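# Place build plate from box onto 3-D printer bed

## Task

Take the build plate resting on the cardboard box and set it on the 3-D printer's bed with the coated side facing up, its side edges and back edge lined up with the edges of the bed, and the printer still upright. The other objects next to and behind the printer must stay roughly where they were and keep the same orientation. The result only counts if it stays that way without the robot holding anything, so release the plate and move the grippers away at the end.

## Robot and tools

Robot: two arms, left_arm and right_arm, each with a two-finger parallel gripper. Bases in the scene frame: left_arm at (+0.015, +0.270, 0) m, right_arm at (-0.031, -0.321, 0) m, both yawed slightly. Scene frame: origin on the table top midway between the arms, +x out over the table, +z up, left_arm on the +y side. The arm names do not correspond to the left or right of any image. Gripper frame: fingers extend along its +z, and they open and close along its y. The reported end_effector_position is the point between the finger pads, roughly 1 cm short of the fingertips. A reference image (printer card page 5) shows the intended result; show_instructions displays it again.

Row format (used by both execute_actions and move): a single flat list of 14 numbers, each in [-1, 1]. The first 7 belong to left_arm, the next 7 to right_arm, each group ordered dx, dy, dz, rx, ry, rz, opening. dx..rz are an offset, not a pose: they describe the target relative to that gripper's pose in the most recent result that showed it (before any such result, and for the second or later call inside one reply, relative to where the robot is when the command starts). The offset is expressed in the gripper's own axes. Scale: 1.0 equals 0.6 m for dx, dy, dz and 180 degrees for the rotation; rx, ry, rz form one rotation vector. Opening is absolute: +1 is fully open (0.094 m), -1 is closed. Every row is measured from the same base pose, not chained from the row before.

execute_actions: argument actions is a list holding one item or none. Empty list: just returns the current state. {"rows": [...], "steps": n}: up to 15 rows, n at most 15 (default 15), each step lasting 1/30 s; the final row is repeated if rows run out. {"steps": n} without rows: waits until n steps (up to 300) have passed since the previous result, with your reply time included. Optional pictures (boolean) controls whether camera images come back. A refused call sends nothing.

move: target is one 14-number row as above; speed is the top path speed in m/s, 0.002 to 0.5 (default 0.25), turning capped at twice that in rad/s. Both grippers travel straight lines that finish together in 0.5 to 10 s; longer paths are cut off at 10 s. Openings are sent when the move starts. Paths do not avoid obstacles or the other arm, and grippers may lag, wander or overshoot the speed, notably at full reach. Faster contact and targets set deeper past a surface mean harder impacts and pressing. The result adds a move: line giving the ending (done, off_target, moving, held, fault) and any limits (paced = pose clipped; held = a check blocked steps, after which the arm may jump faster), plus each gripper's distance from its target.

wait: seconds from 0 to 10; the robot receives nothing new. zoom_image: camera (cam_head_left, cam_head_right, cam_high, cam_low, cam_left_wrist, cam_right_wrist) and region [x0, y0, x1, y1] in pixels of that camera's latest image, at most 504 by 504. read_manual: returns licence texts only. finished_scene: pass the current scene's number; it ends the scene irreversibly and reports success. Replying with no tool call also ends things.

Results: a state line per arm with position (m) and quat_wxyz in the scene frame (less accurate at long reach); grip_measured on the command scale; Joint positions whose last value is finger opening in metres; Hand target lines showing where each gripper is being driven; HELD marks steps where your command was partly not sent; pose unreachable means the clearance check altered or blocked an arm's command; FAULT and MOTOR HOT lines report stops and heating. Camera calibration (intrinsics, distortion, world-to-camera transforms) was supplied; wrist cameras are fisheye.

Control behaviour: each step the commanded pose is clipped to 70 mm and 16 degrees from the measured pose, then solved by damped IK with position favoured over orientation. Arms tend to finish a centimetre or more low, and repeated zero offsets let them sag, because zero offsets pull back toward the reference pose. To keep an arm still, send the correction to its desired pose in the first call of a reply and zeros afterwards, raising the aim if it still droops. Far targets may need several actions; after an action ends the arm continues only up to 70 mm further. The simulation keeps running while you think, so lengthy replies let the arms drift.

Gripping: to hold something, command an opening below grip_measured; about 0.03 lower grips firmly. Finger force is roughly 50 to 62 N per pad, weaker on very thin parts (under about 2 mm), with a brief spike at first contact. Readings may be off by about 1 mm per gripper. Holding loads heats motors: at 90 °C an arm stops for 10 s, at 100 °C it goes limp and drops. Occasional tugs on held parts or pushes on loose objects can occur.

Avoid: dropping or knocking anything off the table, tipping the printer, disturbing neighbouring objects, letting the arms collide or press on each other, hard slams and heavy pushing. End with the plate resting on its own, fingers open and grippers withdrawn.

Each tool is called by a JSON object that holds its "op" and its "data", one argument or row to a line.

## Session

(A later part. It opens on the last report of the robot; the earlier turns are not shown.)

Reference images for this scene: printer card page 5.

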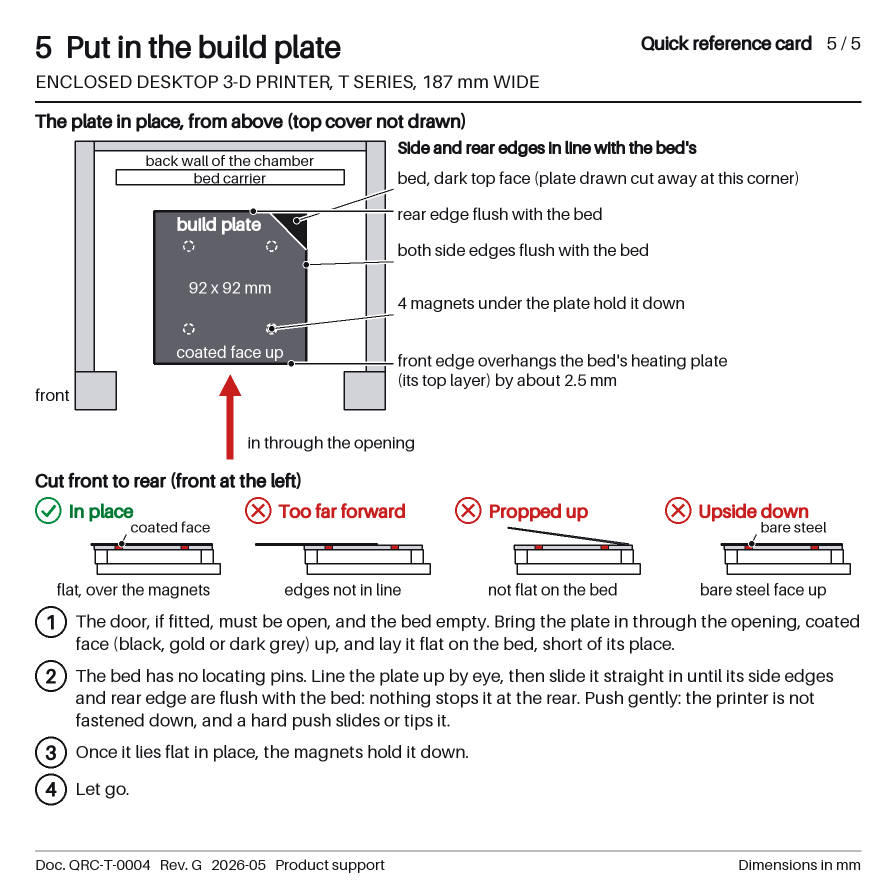

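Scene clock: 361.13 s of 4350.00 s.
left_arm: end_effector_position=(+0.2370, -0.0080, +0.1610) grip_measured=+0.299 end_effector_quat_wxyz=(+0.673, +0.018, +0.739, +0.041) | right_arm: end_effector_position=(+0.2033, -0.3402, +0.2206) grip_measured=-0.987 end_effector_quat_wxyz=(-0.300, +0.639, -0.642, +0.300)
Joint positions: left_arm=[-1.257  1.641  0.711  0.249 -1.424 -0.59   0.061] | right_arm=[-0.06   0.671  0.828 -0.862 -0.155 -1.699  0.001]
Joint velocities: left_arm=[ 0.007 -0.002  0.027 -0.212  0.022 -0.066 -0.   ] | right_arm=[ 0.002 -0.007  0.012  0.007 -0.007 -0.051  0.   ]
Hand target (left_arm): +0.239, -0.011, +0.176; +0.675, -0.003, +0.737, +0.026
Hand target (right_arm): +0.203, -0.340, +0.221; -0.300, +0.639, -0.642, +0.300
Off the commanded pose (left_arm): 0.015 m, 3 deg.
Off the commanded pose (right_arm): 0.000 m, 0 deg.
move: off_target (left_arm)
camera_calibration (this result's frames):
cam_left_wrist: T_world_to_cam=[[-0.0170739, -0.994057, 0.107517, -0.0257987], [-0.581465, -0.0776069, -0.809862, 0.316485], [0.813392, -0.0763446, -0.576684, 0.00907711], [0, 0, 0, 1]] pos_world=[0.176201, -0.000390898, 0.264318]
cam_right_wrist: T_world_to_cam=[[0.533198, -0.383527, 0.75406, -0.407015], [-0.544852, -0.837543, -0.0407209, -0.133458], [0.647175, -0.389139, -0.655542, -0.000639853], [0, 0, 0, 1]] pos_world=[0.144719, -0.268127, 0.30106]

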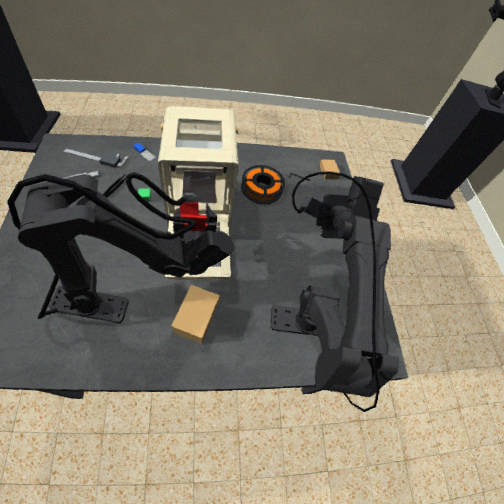

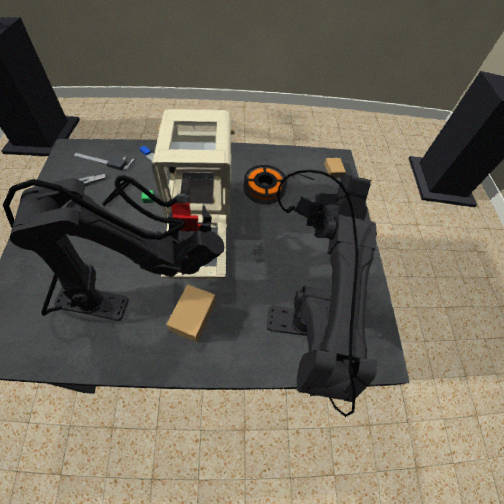

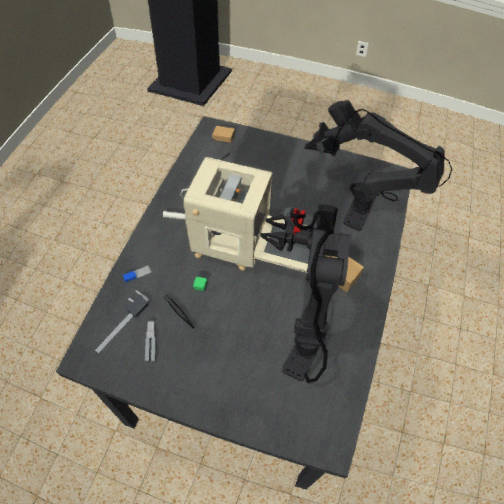

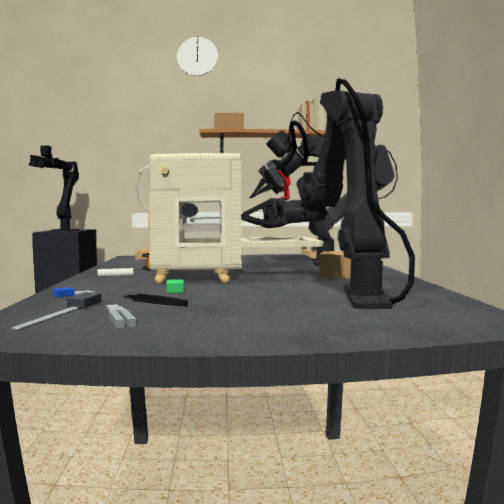

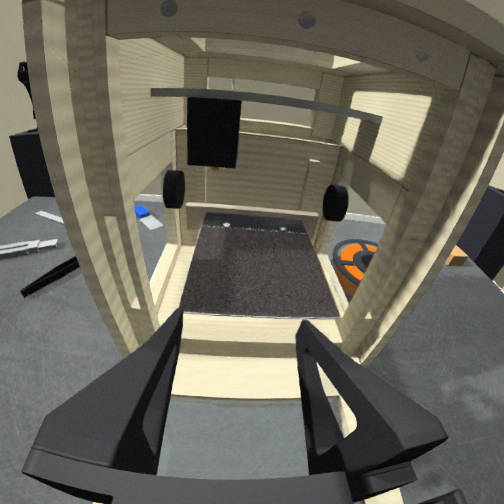

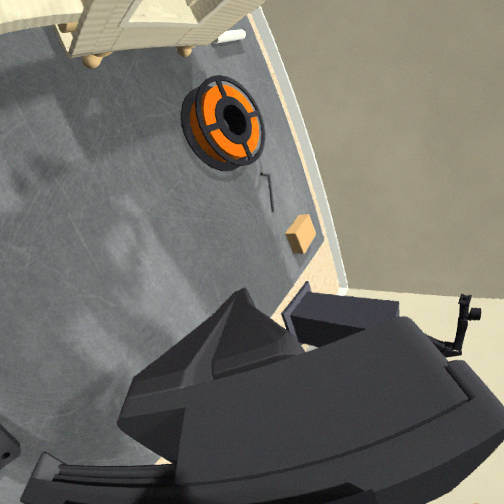

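{"op": "move", "data": {
  "target": [-0.02,-0.028,0.014,0,0,-0.042,0.2,0,0,0,0,0,0,-1],
  "speed": 0.04
}}

{"op": "zoom_image", "data": {
  "camera": "cam_left_wrist",
  "region": [140,190,360,350]
}}

Scene clock: 368.27 s of 4350.00 s.
left_arm: end_effector_position=(+0.2419, -0.0201, +0.1620) grip_measured=+0.202 end_effector_quat_wxyz=(+0.671, -0.008, +0.741, +0.009) | right_arm: end_effector_position=(+0.2033, -0.3402, +0.2206) grip_measured=-0.987 end_effector_quat_wxyz=(-0.300, +0.639, -0.642, +0.300)
Joint positions: left_arm=[-1.245  1.672  0.742  0.307 -1.401 -0.614  0.056] | right_arm=[-0.06   0.671  0.828 -0.862 -0.155 -1.699  0.001]
Joint velocities: left_arm=[-0.007 -0.017  0.002  0.022 -0.095  0.007 -0.001] | right_arm=[-0.002 -0.017 -0.007 -0.007  0.051  0.022 -0.001]
Hand target (left_arm): +0.247, -0.025, +0.172; +0.674, -0.031, +0.738, -0.004
Hand target (right_arm): +0.203, -0.340, +0.221; -0.300, +0.639, -0.642, +0.300
Off the commanded pose (left_arm): 0.011 m, 3 deg.
Off the commanded pose (right_arm): 0.000 m, 0 deg.
After step 90, 2.17 s passed at rest.
move: off_target (left_arm)
camera_calibration (this result's frames):
cam_left_wrist: T_world_to_cam=[[-0.02109, -0.981839, 0.18854, -0.0497714], [-0.585593, -0.140717, -0.798298, 0.31703], [0.810331, -0.127244, -0.571991, 0.00367827], [0, 0, 0, 1]] pos_world=[0.181621, -0.00378797, 0.264572]
cam_right_wrist: T_world_to_cam=[[0.533198, -0.383527, 0.75406, -0.407015], [-0.544852, -0.837543, -0.0407209, -0.133458], [0.647175, -0.389139, -0.655542, -0.000639853], [0, 0, 0, 1]] pos_world=[0.144719, -0.268127, 0.30106]

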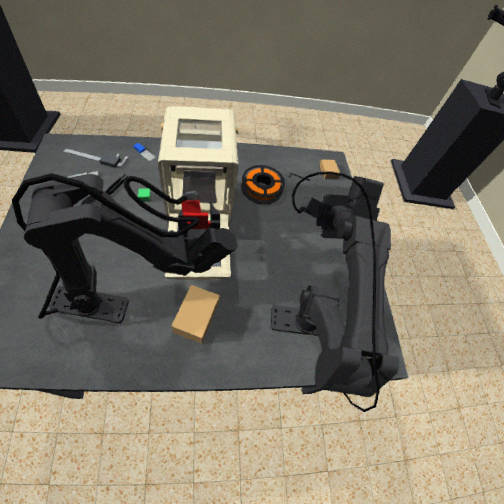

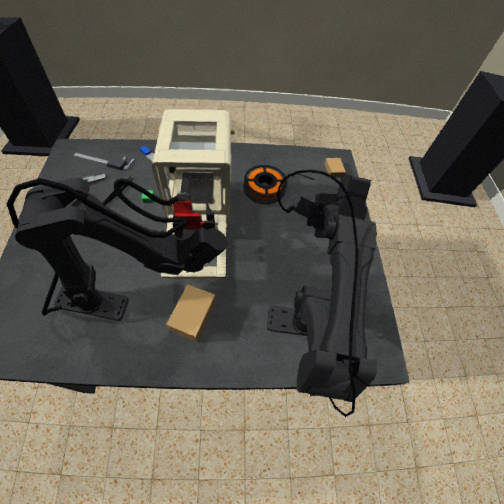

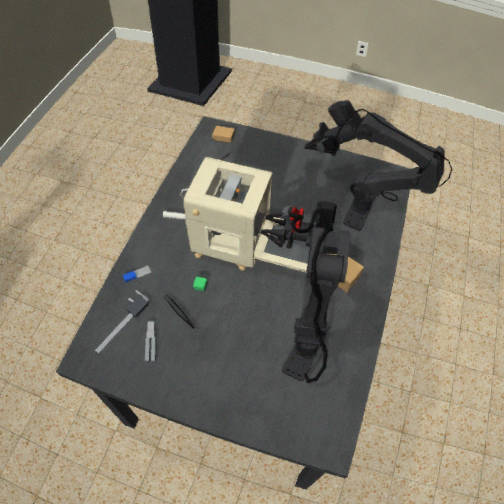

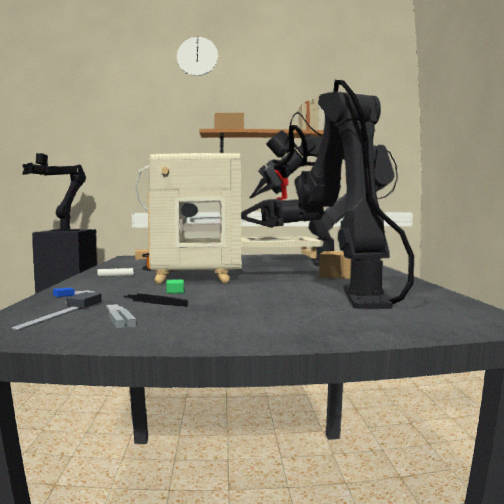

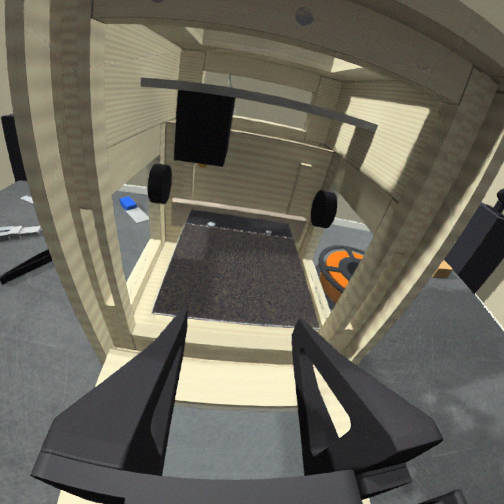

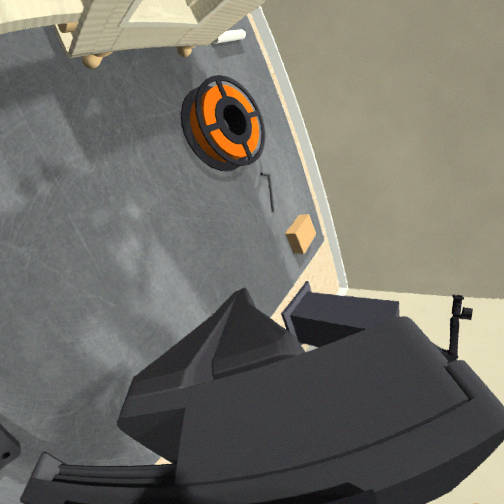

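Region (140, 190, 360, 350) of cam_left_wrist's 504x504 image, scaled by 2.291, with more detail than that image has; it fills the top 367 rows of this view, and the rest is white.

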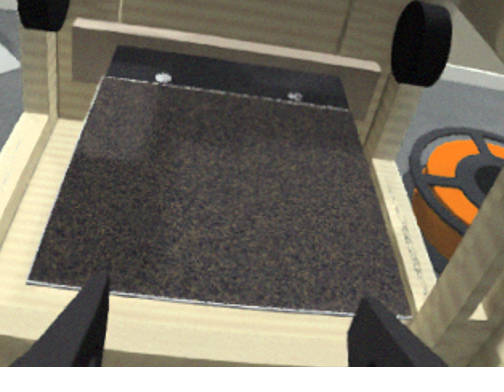

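{"op": "execute_actions", "data": {
  "actions": [
    {"rows":[[-0.015,-0.007,0.008,-0.005,0,-0.015,0.2,0,0,0,0,0,0,-1],[-0.013,-0.007,0.008,-0.005,0,-0.015,0.2,0,0,0,0,0,0,-1],[-0.011,-0.007,0.009,-0.005,0,-0.015,0.2,0,0,0,0,0,0,-1],[-0.009,-0.007,0.010,-0.005,0,-0.015,0.2,0,0,0,0,0,0,-1],[-0.007,-0.007,0.011,-0.005,0,-0.015,0.2,0,0,0,0,0,0,-1],[-0.005,-0.006,0.012,-0.005,0,-0.015,0.2,0,0,0,0,0,0,-1],[-0.003,-0.006,0.013,-0.005,0,-0.015,0.2,0,0,0,0,0,0,-1],[-0.002,-0.006,0.014,-0.005,0,-0.015,0.2,0,0,0,0,0,0,-1],[-0.002,-0.006,0.016,-0.005,0,-0.015,0.2,0,0,0,0,0,0,-1]],"steps":15}
  ],
  "pictures": false
}}

Scene clock: 373.97 s of 4350.00 s.
left_arm: end_effector_position=(+0.2467, -0.0204, +0.1558) grip_measured=+0.202 end_effector_quat_wxyz=(+0.669, -0.015, +0.743, +0.006) | right_arm: end_effector_position=(+0.2033, -0.3402, +0.2206) grip_measured=-0.987 end_effector_quat_wxyz=(-0.300, +0.639, -0.642, +0.300)
Joint positions: left_arm=[-1.23   1.694  0.742  0.328 -1.389 -0.628  0.056] | right_arm=[-0.06   0.671  0.828 -0.862 -0.155 -1.699  0.001]
Joint velocities: left_arm=[-0.002 -0.017  0.002  0.066 -0.022 -0.051  0.001] | right_arm=[-0.002 -0.037  0.007 -0.022  0.022 -0.022  0.   ]
Hand target (left_arm): +0.251, -0.023, +0.162; +0.671, -0.031, +0.741, -0.001
Hand target (right_arm): +0.203, -0.340, +0.221; -0.300, +0.639, -0.642, +0.300
Off the commanded pose (left_arm): 0.009 m, 2 deg.
Off the commanded pose (right_arm): 0.000 m, 0 deg.
Steps of this call (steps 1 to 90: nothing new was sent; then 2.20 s passed at rest; steps 91 to 105: all 15 steps of this action). Readings (end_effector_position):
91: left_arm (+0.2419, -0.0202, +0.1620) | right_arm (+0.2033, -0.3402, +0.2206)
92: left_arm (+0.2419, -0.0202, +0.1619) | right_arm (+0.2033, -0.3402, +0.2206)
94: left_arm (+0.2421, -0.0203, +0.1614) | right_arm (+0.2033, -0.3402, +0.2206)
98: left_arm (+0.2445, -0.0198, +0.1576) | right_arm (+0.2033, -0.3402, +0.2206)
105: the state above

{"op": "execute_actions", "data": {
  "actions": [
    {"rows":[[-0.011,-0.005,0.0075,-0.004,0,-0.009,0.2,0,0,0,0,0,0,-1],[-0.0113,-0.005,0.009,-0.004,0,-0.009,0.2,0,0,0,0,0,0,-1],[-0.0116,-0.005,0.0105,-0.004,0,-0.009,0.2,0,0,0,0,0,0,-1],[-0.0119,-0.005,0.012,-0.004,0,-0.009,0.2,0,0,0,0,0,0,-1],[-0.0122,-0.005,0.0135,-0.004,0,-0.009,0.2,0,0,0,0,0,0,-1],[-0.0125,-0.005,0.015,-0.004,0,-0.009,0.2,0,0,0,0,0,0,-1],[-0.0128,-0.005,0.0165,-0.004,0,-0.009,0.2,0,0,0,0,0,0,-1],[-0.0131,-0.005,0.018,-0.004,0,-0.009,0.2,0,0,0,0,0,0,-1],[-0.0134,-0.005,0.0195,-0.004,0,-0.009,0.2,0,0,0,0,0,0,-1],[-0.0137,-0.005,0.021,-0.004,0,-0.009,0.2,0,0,0,0,0,0,-1],[-0.014,-0.005,0.0225,-0.004,0,-0.009,0.2,0,0,0,0,0,0,-1],[-0.0143,-0.005,0.024,-0.004,0,-0.009,0.2,0,0,0,0,0,0,-1],[-0.0145,-0.005,0.026,-0.004,0,-0.009,0.2,0,0,0,0,0,0,-1]],"steps":15}
  ]
}}

{"op": "zoom_image", "data": {
  "camera": "cam_left_wrist",
  "region": [140,190,360,350]
}}

Scene clock: 381.53 s of 4350.00 s.
left_arm: end_effector_position=(+0.2574, -0.0186, +0.1564) grip_measured=+0.202 end_effector_quat_wxyz=(+0.665, -0.022, +0.746, +0.005) | right_arm: end_effector_position=(+0.2033, -0.3402, +0.2206) grip_measured=-0.987 end_effector_quat_wxyz=(-0.300, +0.639, -0.642, +0.300)
Joint positions: left_arm=[-1.194  1.694  0.742  0.369 -1.36  -0.596  0.056] | right_arm=[-0.06   0.671  0.828 -0.862 -0.155 -1.699  0.001]
Joint velocities: left_arm=[ 0.051  0.002  0.012  0.139 -0.007  0.125 -0.   ] | right_arm=[ 0.012 -0.002  0.007 -0.022 -0.007 -0.095 -0.001]
Hand target (left_arm): +0.263, -0.022, +0.163; +0.668, -0.031, +0.744, +0.002
Hand target (right_arm): +0.203, -0.340, +0.221; -0.300, +0.639, -0.642, +0.300
Off the commanded pose (left_arm): 0.010 m, 1 deg.
Off the commanded pose (right_arm): 0.000 m, 0 deg.
Steps of this call (steps 1 to 90: nothing new was sent; then 4.07 s passed at rest; steps 91 to 105: all 15 steps of this action). Readings (end_effector_position):
91: left_arm (+0.2468, -0.0210, +0.1562) | right_arm (+0.2033, -0.3402, +0.2206)
92: left_arm (+0.2467, -0.0210, +0.1561) | right_arm (+0.2033, -0.3402, +0.2206)
94: left_arm (+0.2474, -0.0208, +0.1559) | right_arm (+0.2033, -0.3402, +0.2206)
98: left_arm (+0.2510, -0.0195, +0.1554) | right_arm (+0.2033, -0.3402, +0.2206)
105: the state above
camera_calibration (this result's frames):
cam_left_wrist: T_world_to_cam=[[-0.00257261, -0.976892, 0.213716, -0.0555595], [-0.595874, -0.170133, -0.784849, 0.32185], [0.803073, -0.129367, -0.581668, -0.00854431], [0, 0, 0, 1]] pos_world=[0.198501, -0.000623459, 0.259508]
cam_right_wrist: T_world_to_cam=[[0.533198, -0.383527, 0.75406, -0.407015], [-0.544852, -0.837543, -0.0407209, -0.133458], [0.647175, -0.389139, -0.655542, -0.000639853], [0, 0, 0, 1]] pos_world=[0.144719, -0.268127, 0.30106]

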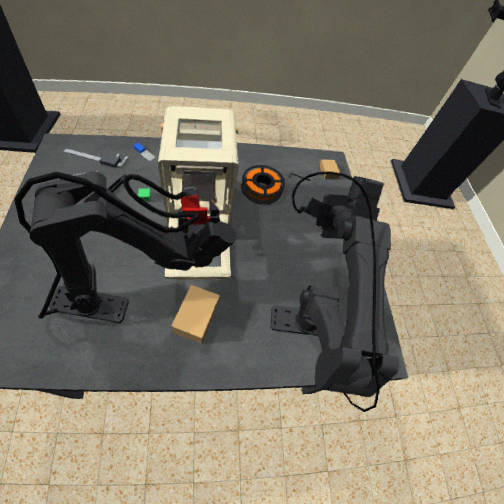

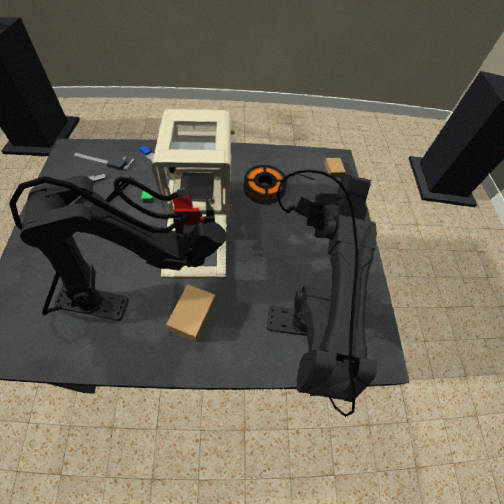

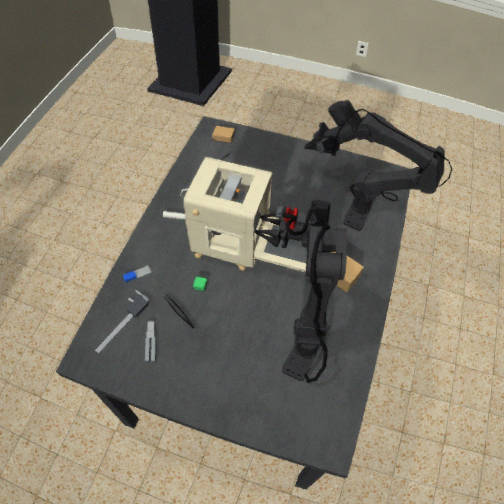

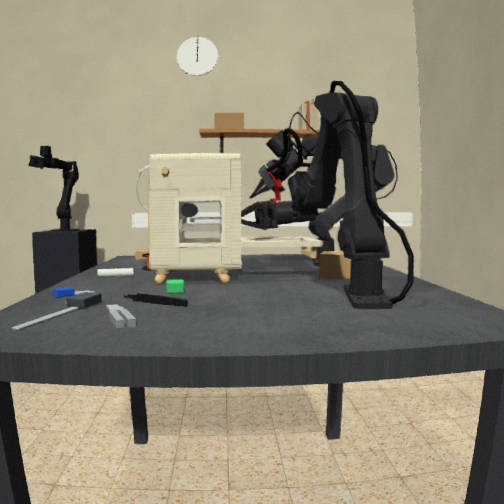

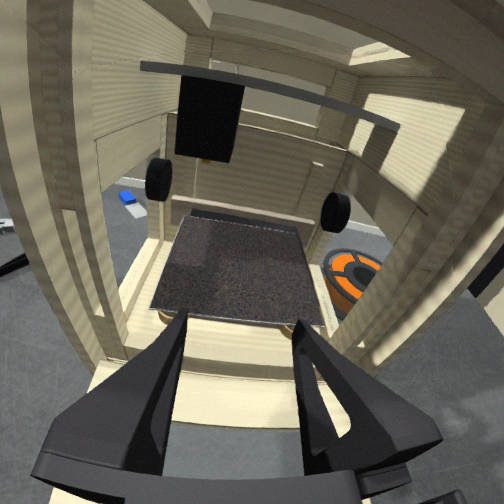

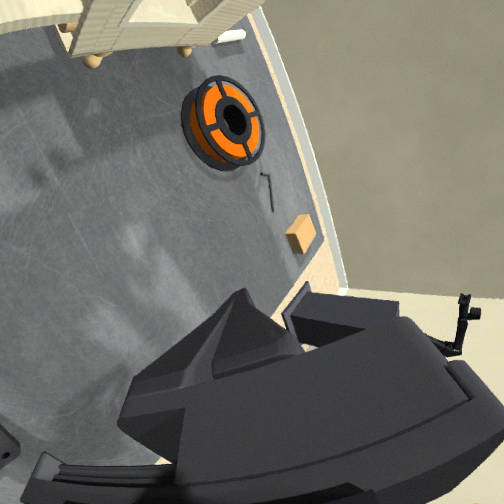

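Region (140, 190, 360, 350) of cam_left_wrist's 504x504 image, scaled by 2.291, with more detail than that image has; it fills the top 367 rows of this view, and the rest is white.

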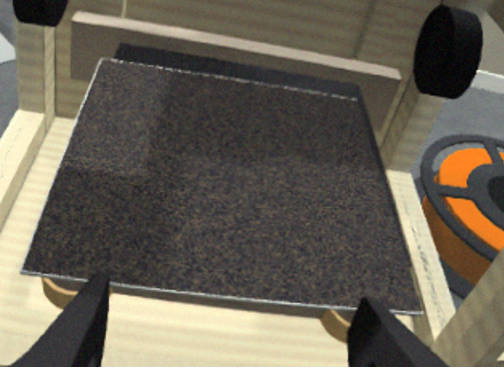

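{"op": "execute_actions", "data": {
  "actions": [
    {"rows":[[-0.012,-0.007,0.008,0.0,0,-0.004,0.2,0,0,0,0,0,0,-1],[-0.012,-0.008,0.008,0.004,0,-0.004,0.2,0,0,0,0,0,0,-1],[-0.012,-0.009,0.008,0.008,0,-0.004,0.2,0,0,0,0,0,0,-1],[-0.012,-0.010,0.008,0.011,0,-0.004,0.2,0,0,0,0,0,0,-1],[-0.012,-0.011,0.008,0.014,0,-0.004,0.2,0,0,0,0,0,0,-1],[-0.012,-0.011,0.009,0.014,0,-0.004,0.2,0,0,0,0,0,0,-1],[-0.012,-0.011,0.010,0.014,0,-0.004,0.2,0,0,0,0,0,0,-1],[-0.012,-0.011,0.011,0.014,0,-0.004,0.2,0,0,0,0,0,0,-1],[-0.012,-0.011,0.012,0.014,0,-0.004,0.2,0,0,0,0,0,0,-1]],"steps":15}
  ]
}}

{"op": "zoom_image", "data": {
  "camera": "cam_left_wrist",
  "region": [140,190,360,350]
}}

Scene clock: 390.27 s of 4350.00 s.
left_arm: end_effector_position=(+0.2628, -0.0305, +0.1636) grip_measured=+0.202 end_effector_quat_wxyz=(+0.664, -0.013, +0.747, -0.020) | right_arm: end_effector_position=(+0.2033, -0.3402, +0.2206) grip_measured=-0.987 end_effector_quat_wxyz=(-0.300, +0.639, -0.642, +0.300)
Joint positions: left_arm=[-1.179  1.694  0.742  0.492 -1.304 -0.494  0.056] | right_arm=[-0.06   0.671  0.828 -0.862 -0.155 -1.699  0.001]
Joint velocities: left_arm=[-0.002 -0.012  0.007  0.154  0.066  0.051 -0.001] | right_arm=[-0.002  0.012 -0.007 -0.037 -0.007 -0.007  0.001]
Hand target (left_arm): +0.265, -0.025, +0.163; +0.665, -0.013, +0.746, -0.016
Hand target (right_arm): +0.203, -0.340, +0.221; -0.300, +0.639, -0.642, +0.300
Off the commanded pose (left_arm): 0.006 m, 1 deg.
Off the commanded pose (right_arm): 0.000 m, 0 deg.
Steps of this call (steps 1 to 90: nothing new was sent; then 5.23 s passed at rest; steps 91 to 105: all 15 steps of this action). Readings (end_effector_position):
91: left_arm (+0.2583, -0.0199, +0.1577) | right_arm (+0.2033, -0.3402, +0.2206)
92: left_arm (+0.2583, -0.0204, +0.1576) | right_arm (+0.2033, -0.3402, +0.2206)
94: left_arm (+0.2583, -0.0226, +0.1578) | right_arm (+0.2033, -0.3402, +0.2206)
98: left_arm (+0.2597, -0.0274, +0.1597) | right_arm (+0.2033, -0.3402, +0.2206)
105: the state above
camera_calibration (this result's frames):
cam_left_wrist: T_world_to_cam=[[-0.046777, -0.97008, 0.238238, -0.0608593], [-0.604623, -0.162351, -0.77979, 0.330441], [0.795137, -0.180521, -0.578939, -0.0101693], [0, 0, 0, 1]] pos_world=[0.205031, -0.00722684, 0.266286]
cam_right_wrist: T_world_to_cam=[[0.533198, -0.383527, 0.75406, -0.407015], [-0.544852, -0.837543, -0.0407209, -0.133458], [0.647175, -0.389139, -0.655542, -0.000639853], [0, 0, 0, 1]] pos_world=[0.144719, -0.268127, 0.30106]

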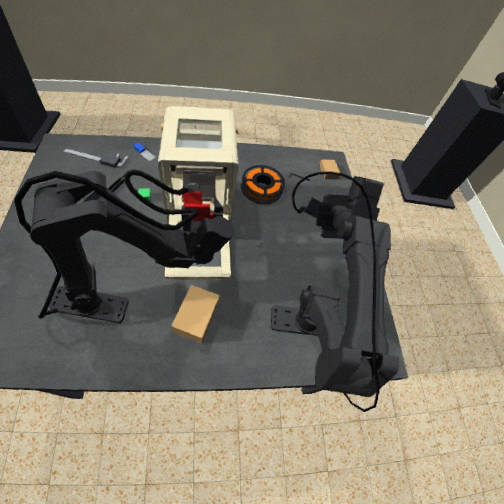

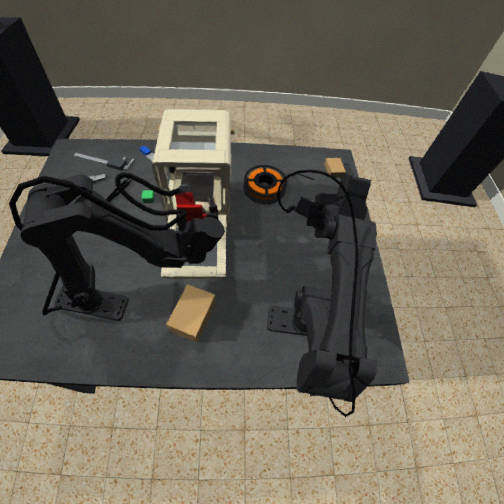

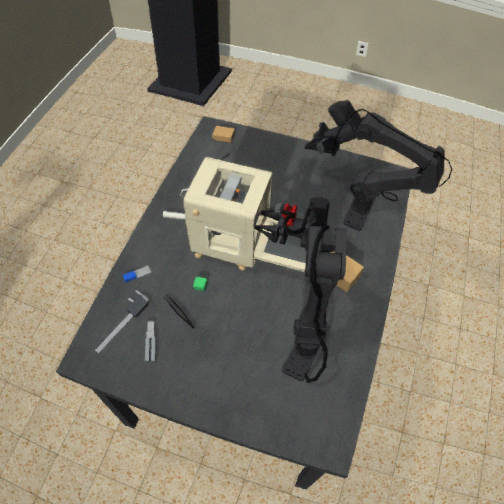

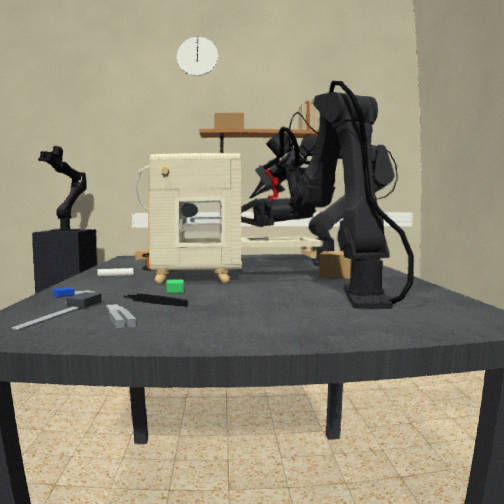

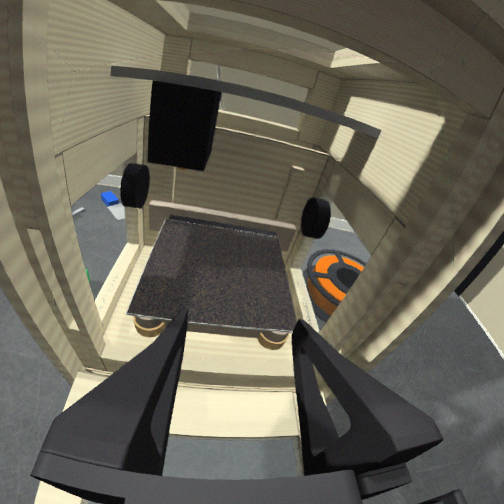

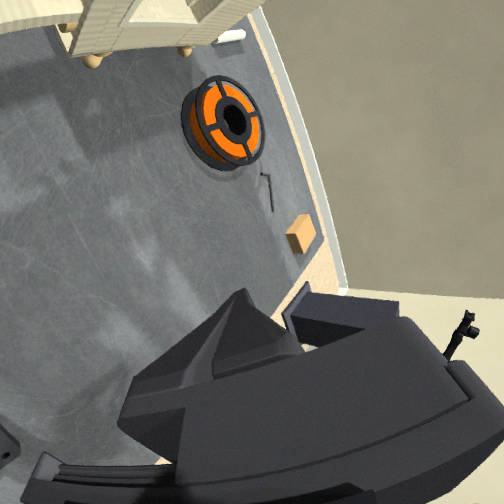

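Region (140, 190, 360, 350) of cam_left_wrist's 504x504 image, scaled by 2.291, with more detail than that image has; it fills the top 367 rows of this view, and the rest is white.

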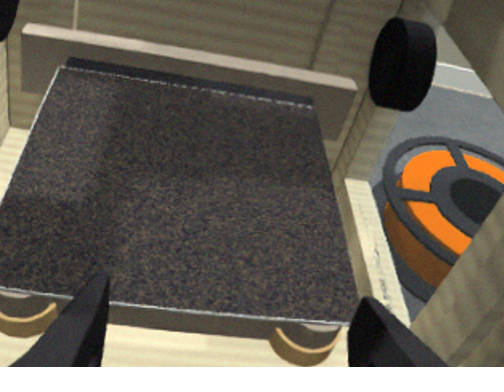

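{"op": "move", "data": {
  "target": [0.008,0.028,-0.010,0,0,0.01,0.2,0,0,0,0,0,0,-1],
  "speed": 0.03
}}

{"op": "zoom_image", "data": {
  "camera": "cam_left_wrist",
  "region": [130,190,350,350]
}}

Scene clock: 394.17 s of 4350.00 s.
left_arm: end_effector_position=(+0.2597, -0.0180, +0.1536) grip_measured=+0.202 end_effector_quat_wxyz=(+0.662, +0.000, +0.750, -0.008) | right_arm: end_effector_position=(+0.2033, -0.3402, +0.2206) grip_measured=-0.987 end_effector_quat_wxyz=(-0.300, +0.639, -0.642, +0.300)
Joint positions: left_arm=[-1.179  1.675  0.68   0.512 -1.3   -0.48   0.056] | right_arm=[-0.06   0.671  0.828 -0.862 -0.155 -1.699  0.001]
Joint velocities: left_arm=[-0.002 -0.012 -0.007  0.007  0.066 -0.066 -0.   ] | right_arm=[-0.002  0.022 -0.007  0.007 -0.022  0.066 -0.001]
Hand target (left_arm): +0.256, -0.014, +0.158; +0.664, -0.002, +0.747, -0.010
Hand target (right_arm): +0.203, -0.340, +0.221; -0.300, +0.639, -0.642, +0.300
Off the commanded pose (left_arm): 0.007 m, 1 deg.
Off the commanded pose (right_arm): 0.000 m, 0 deg.
move: done
camera_calibration (this result's frames):
cam_left_wrist: T_world_to_cam=[[-0.0505631, -0.977741, 0.20363, -0.0403568], [-0.610775, -0.131046, -0.780885, 0.325061], [0.790188, -0.163856, -0.590554, -0.00792053], [0, 0, 0, 1]] pos_world=[0.202757, 0.00184171, 0.257376]
cam_right_wrist: T_world_to_cam=[[0.533198, -0.383527, 0.75406, -0.407015], [-0.544852, -0.837543, -0.0407209, -0.133458], [0.647175, -0.389139, -0.655542, -0.000639853], [0, 0, 0, 1]] pos_world=[0.144719, -0.268127, 0.30106]

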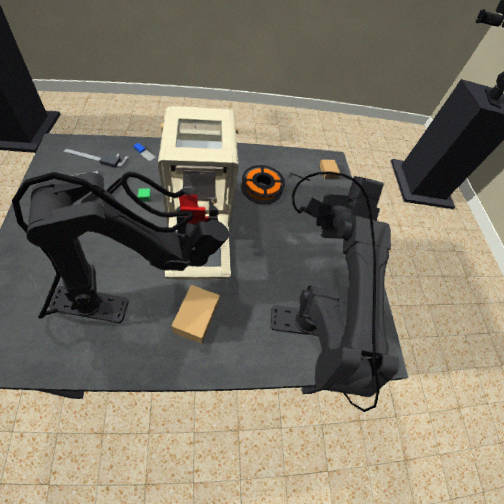

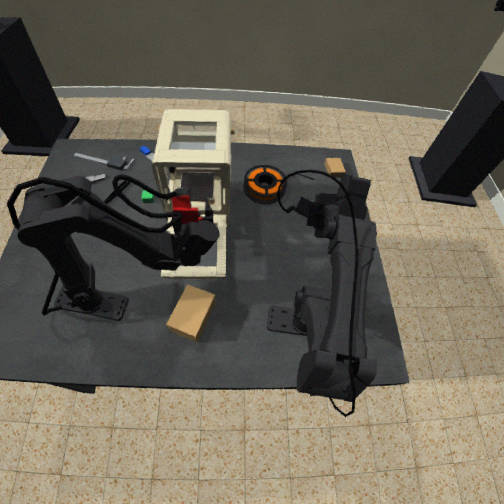

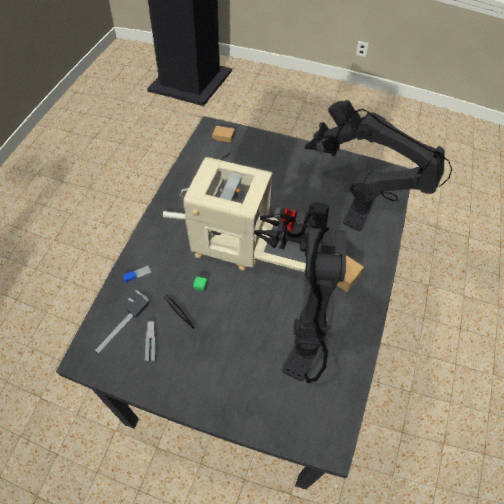

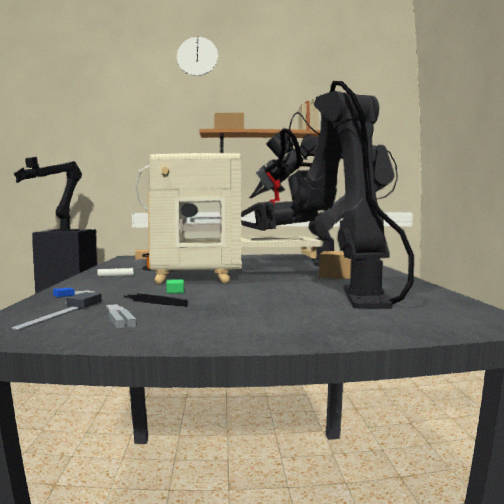

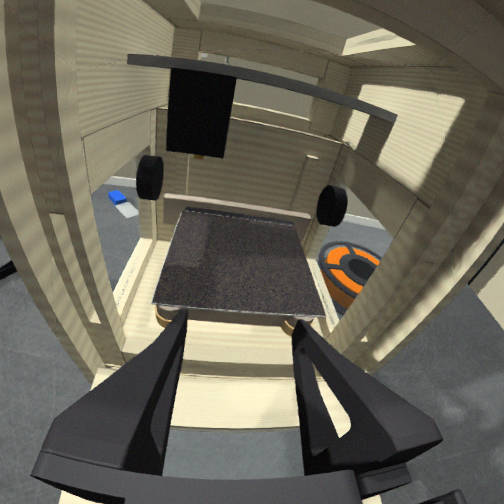

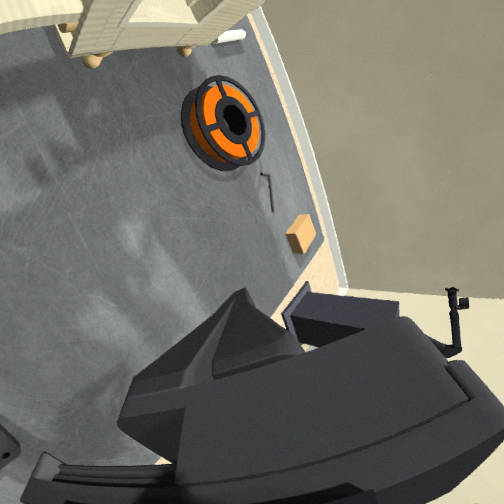

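Region (130, 190, 350, 350) of cam_left_wrist's 504x504 image, scaled by 2.291, with more detail than that image has; it fills the top 367 rows of this view, and the rest is white.

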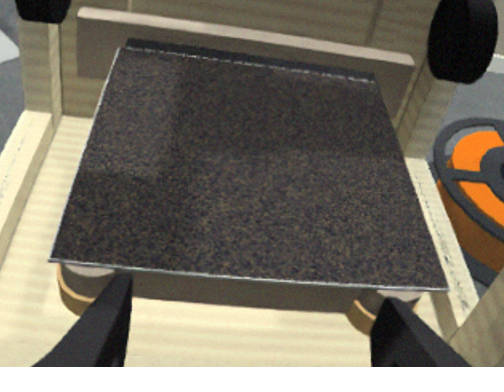

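{"op": "execute_actions", "data": {
  "actions": [
    {"rows":[[-0.009,0.005,-0.004,0,0,-0.002,0.2,0,0,0,0,0,0,-1],[-0.012,0.004,-0.002,0,0,-0.002,0.2,0,0,0,0,0,0,-1],[-0.015,0.003,0.0,0,0,-0.002,0.2,0,0,0,0,0,0,-1],[-0.017,0.002,0.002,0,0,-0.002,0.2,0,0,0,0,0,0,-1],[-0.017,0.001,0.004,0,0,-0.002,0.2,0,0,0,0,0,0,-1],[-0.0175,0.0,0.006,0,0,-0.002,0.2,0,0,0,0,0,0,-1],[-0.0175,-0.001,0.008,0,0,-0.002,0.2,0,0,0,0,0,0,-1],[-0.018,-0.002,0.0095,0,0,-0.002,0.2,0,0,0,0,0,0,-1],[-0.018,-0.002,0.011,0,0,-0.002,0.2,0,0,0,0,0,0,-1],[-0.0185,-0.002,0.0125,0,0,-0.002,0.2,0,0,0,0,0,0,-1],[-0.0185,-0.002,0.014,0,0,-0.002,0.2,0,0,0,0,0,0,-1],[-0.0187,-0.002,0.015,0,0,-0.002,0.2,0,0,0,0,0,0,-1]],"steps":15}
  ],
  "pictures": false
}}

{"op": "wait", "data": {
  "seconds": 0.3
}}

{"op": "zoom_image", "data": {
  "camera": "cam_left_wrist",
  "region": [130,190,350,350]
}}

Scene clock: 404.00 s of 4350.00 s.
left_arm: end_effector_position=(+0.2653, -0.0166, +0.1510) grip_measured=+0.202 end_effector_quat_wxyz=(+0.657, +0.010, +0.754, -0.001) | right_arm: end_effector_position=(+0.2033, -0.3402, +0.2206) grip_measured=-0.987 end_effector_quat_wxyz=(-0.300, +0.639, -0.642, +0.300)
Joint positions: left_arm=[-1.158  1.675  0.68   0.507 -1.274 -0.457  0.056] | right_arm=[-0.06   0.671  0.828 -0.862 -0.155 -1.699  0.001]
Joint velocities: left_arm=[ 0.022 -0.007 -0.022 -0.007  0.022 -0.022  0.   ] | right_arm=[-0.012  0.007  0.007 -0.007 -0.022 -0.022 -0.   ]
Hand target (left_arm): +0.270, -0.019, +0.164; +0.662, -0.002, +0.750, -0.010
Hand target (right_arm): +0.203, -0.340, +0.221; -0.300, +0.639, -0.642, +0.300
Off the commanded pose (left_arm): 0.014 m, 2 deg.
Off the commanded pose (right_arm): 0.000 m, 0 deg.
Steps of this call (steps 1 to 90: nothing new was sent; then 6.33 s passed at rest; steps 91 to 105: all 15 steps of this action). Readings (end_effector_position):
91: left_arm (+0.2597, -0.0179, +0.1534) | right_arm (+0.2033, -0.3402, +0.2206)
92: left_arm (+0.2597, -0.0178, +0.1532) | right_arm (+0.2033, -0.3402, +0.2206)
94: left_arm (+0.2596, -0.0180, +0.1526) | right_arm (+0.2033, -0.3402, +0.2206)
98: left_arm (+0.2602, -0.0187, +0.1519) | right_arm (+0.2033, -0.3402, +0.2206)
105: the state above

Scene clock: 404.30 s of 4350.00 s.
left_arm: end_effector_position=(+0.2654, -0.0174, +0.1508) grip_measured=+0.202 end_effector_quat_wxyz=(+0.656, +0.013, +0.754, -0.001) | right_arm: end_effector_position=(+0.2033, -0.3402, +0.2206) grip_measured=-0.987 end_effector_quat_wxyz=(-0.300, +0.639, -0.642, +0.300)
Joint positions: left_arm=[-1.157  1.675  0.68   0.509 -1.269 -0.45   0.056] | right_arm=[-0.06   0.671  0.828 -0.862 -0.155 -1.699  0.001]
Joint velocities: left_arm=[ 0.007 -0.017 -0.002 -0.095 -0.007  0.007  0.   ] | right_arm=[-0.002 -0.022  0.007 -0.051  0.022 -0.007  0.   ]
Hand target (left_arm): +0.270, -0.019, +0.164; +0.662, -0.002, +0.750, -0.010
Hand target (right_arm): +0.203, -0.340, +0.221; -0.300, +0.639, -0.642, +0.300
Off the commanded pose (left_arm): 0.014 m, 2 deg.
Off the commanded pose (right_arm): 0.000 m, 0 deg.
Steps of this call (steps 1 to 9: nothing new was sent). Readings (end_effector_position):
1: left_arm (+0.2655, -0.0167, +0.1510) | right_arm (+0.2033, -0.3402, +0.2206)
2: left_arm (+0.2654, -0.0168, +0.1510) | right_arm (+0.2033, -0.3402, +0.2206)
4: left_arm (+0.2654, -0.0171, +0.1509) | right_arm (+0.2033, -0.3402, +0.2206)
8: left_arm (+0.2654, -0.0173, +0.1509) | right_arm (+0.2033, -0.3402, +0.2206)
9: the state above
camera_calibration (this result's frames):
cam_left_wrist: T_world_to_cam=[[-0.0569145, -0.98271, 0.176185, -0.0331325], [-0.622662, -0.103006, -0.775682, 0.329364], [0.780418, -0.153851, -0.606034, -0.00883212], [0, 0, 0, 1]] pos_world=[0.210089, 0.0000079597, 0.255966]
cam_right_wrist: T_world_to_cam=[[0.533198, -0.383527, 0.75406, -0.407015], [-0.544852, -0.837543, -0.0407209, -0.133458], [0.647175, -0.389139, -0.655542, -0.000639853], [0, 0, 0, 1]] pos_world=[0.144719, -0.268127, 0.30106]

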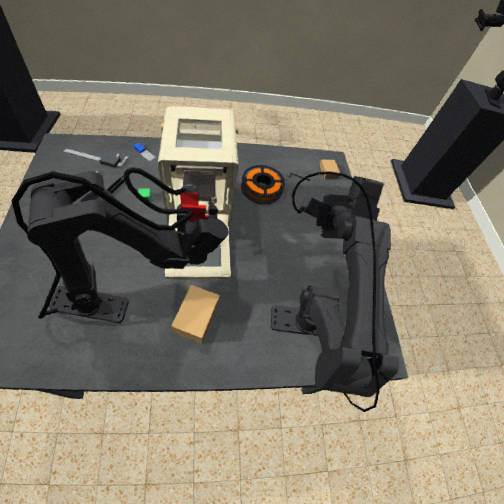

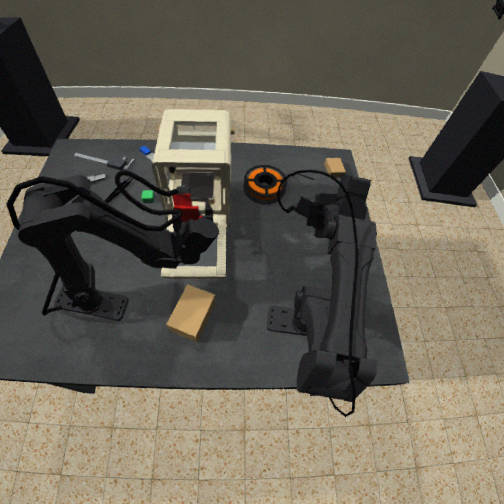

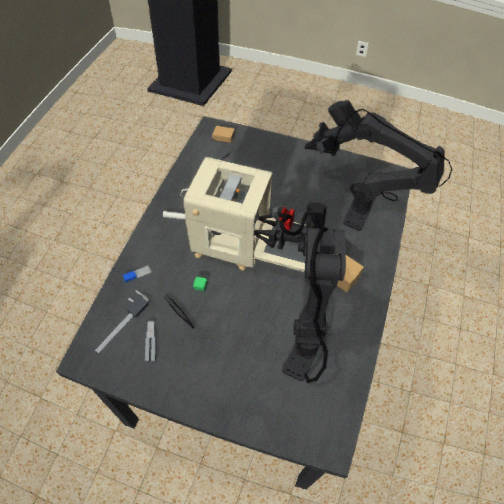

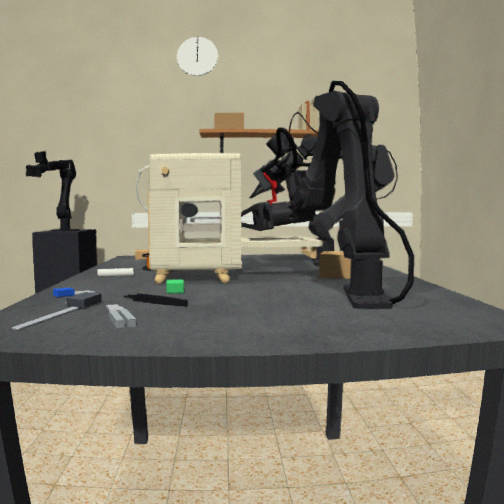

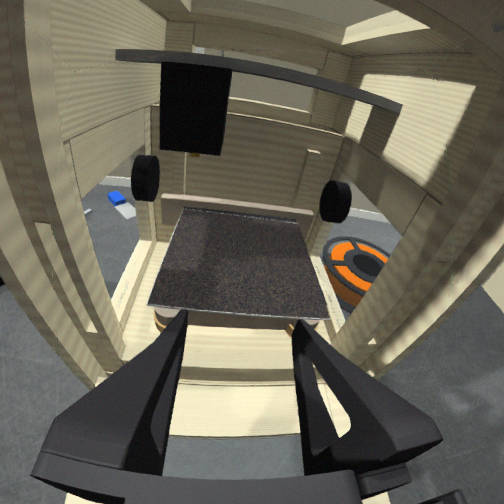

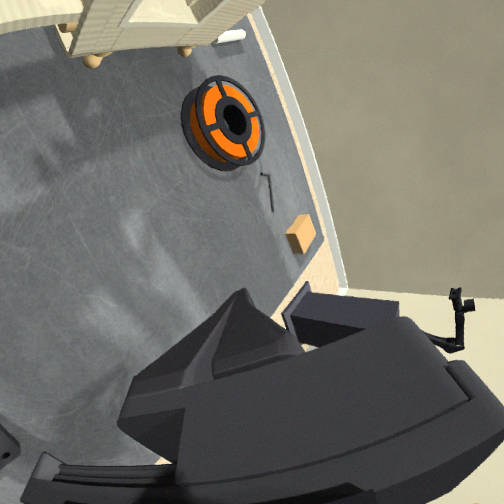

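Region (130, 190, 350, 350) of cam_left_wrist's 504x504 image, scaled by 2.291, with more detail than that image has; it fills the top 367 rows of this view, and the rest is white.

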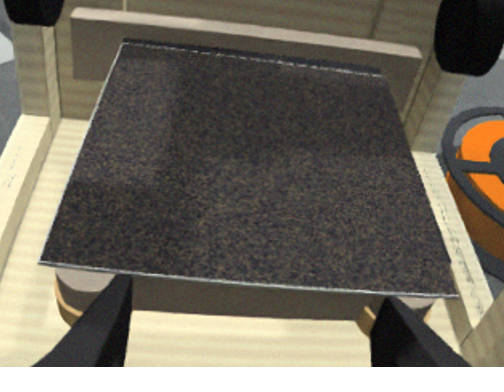

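{"op": "zoom_image", "data": {
  "camera": "cam_left_wrist",
  "region": [165,195,315,245]
}}

Region (165, 195, 315, 245) of cam_left_wrist's 504x504 image, scaled by 3.360, with more detail than that image has.

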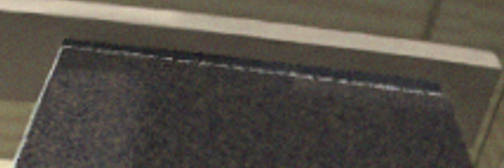

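{"op": "execute_actions", "data": {
  "actions": [
    {"rows":[[-0.0225,-0.003,0.004,-0.005,-0.004,-0.009,0.2,0,0,0,0,0,0,-1],[-0.0225,-0.003,0.004,-0.007,-0.004,-0.009,0.2,0,0,0,0,0,0,-1],[-0.0225,-0.003,0.004,-0.0095,-0.004,-0.009,0.2,0,0,0,0,0,0,-1]],"steps":12}
  ],
  "pictures": false
}}

Scene clock: 412.27 s of 4350.00 s.
left_arm: end_effector_position=(+0.2651, -0.0150, +0.1480) grip_measured=+0.202 end_effector_quat_wxyz=(+0.654, +0.019, +0.756, +0.009) | right_arm: end_effector_position=(+0.2033, -0.3402, +0.2206) grip_measured=-0.987 end_effector_quat_wxyz=(-0.300, +0.639, -0.642, +0.300)
Joint positions: left_arm=[-1.157  1.675  0.68   0.48  -1.274 -0.457  0.056] | right_arm=[-0.06   0.671  0.828 -0.862 -0.155 -1.699  0.001]
Joint velocities: left_arm=[ 0.017 -0.002 -0.002 -0.022 -0.095 -0.022  0.   ] | right_arm=[-0.002 -0.002 -0.017 -0.051  0.022  0.037  0.   ]
Hand target (left_arm): +0.269, -0.019, +0.164; +0.662, -0.007, +0.750, +0.001
Hand target (right_arm): +0.203, -0.340, +0.221; -0.300, +0.639, -0.642, +0.300
Off the commanded pose (left_arm): 0.017 m, 3 deg.
Off the commanded pose (right_arm): 0.000 m, 0 deg.
Steps of this call (steps 1 to 90: nothing new was sent; then 4.57 s passed at rest; steps 91 to 102: all 12 steps of this action). Readings (end_effector_position):
91: left_arm (+0.2654, -0.0174, +0.1508) | right_arm (+0.2033, -0.3402, +0.2206)
92: left_arm (+0.2654, -0.0173, +0.1506) | right_arm (+0.2033, -0.3402, +0.2206)
94: left_arm (+0.2653, -0.0166, +0.1499) | right_arm (+0.2033, -0.3402, +0.2206)
98: left_arm (+0.2651, -0.0156, +0.1487) | right_arm (+0.2033, -0.3402, +0.2206)
102: the state above


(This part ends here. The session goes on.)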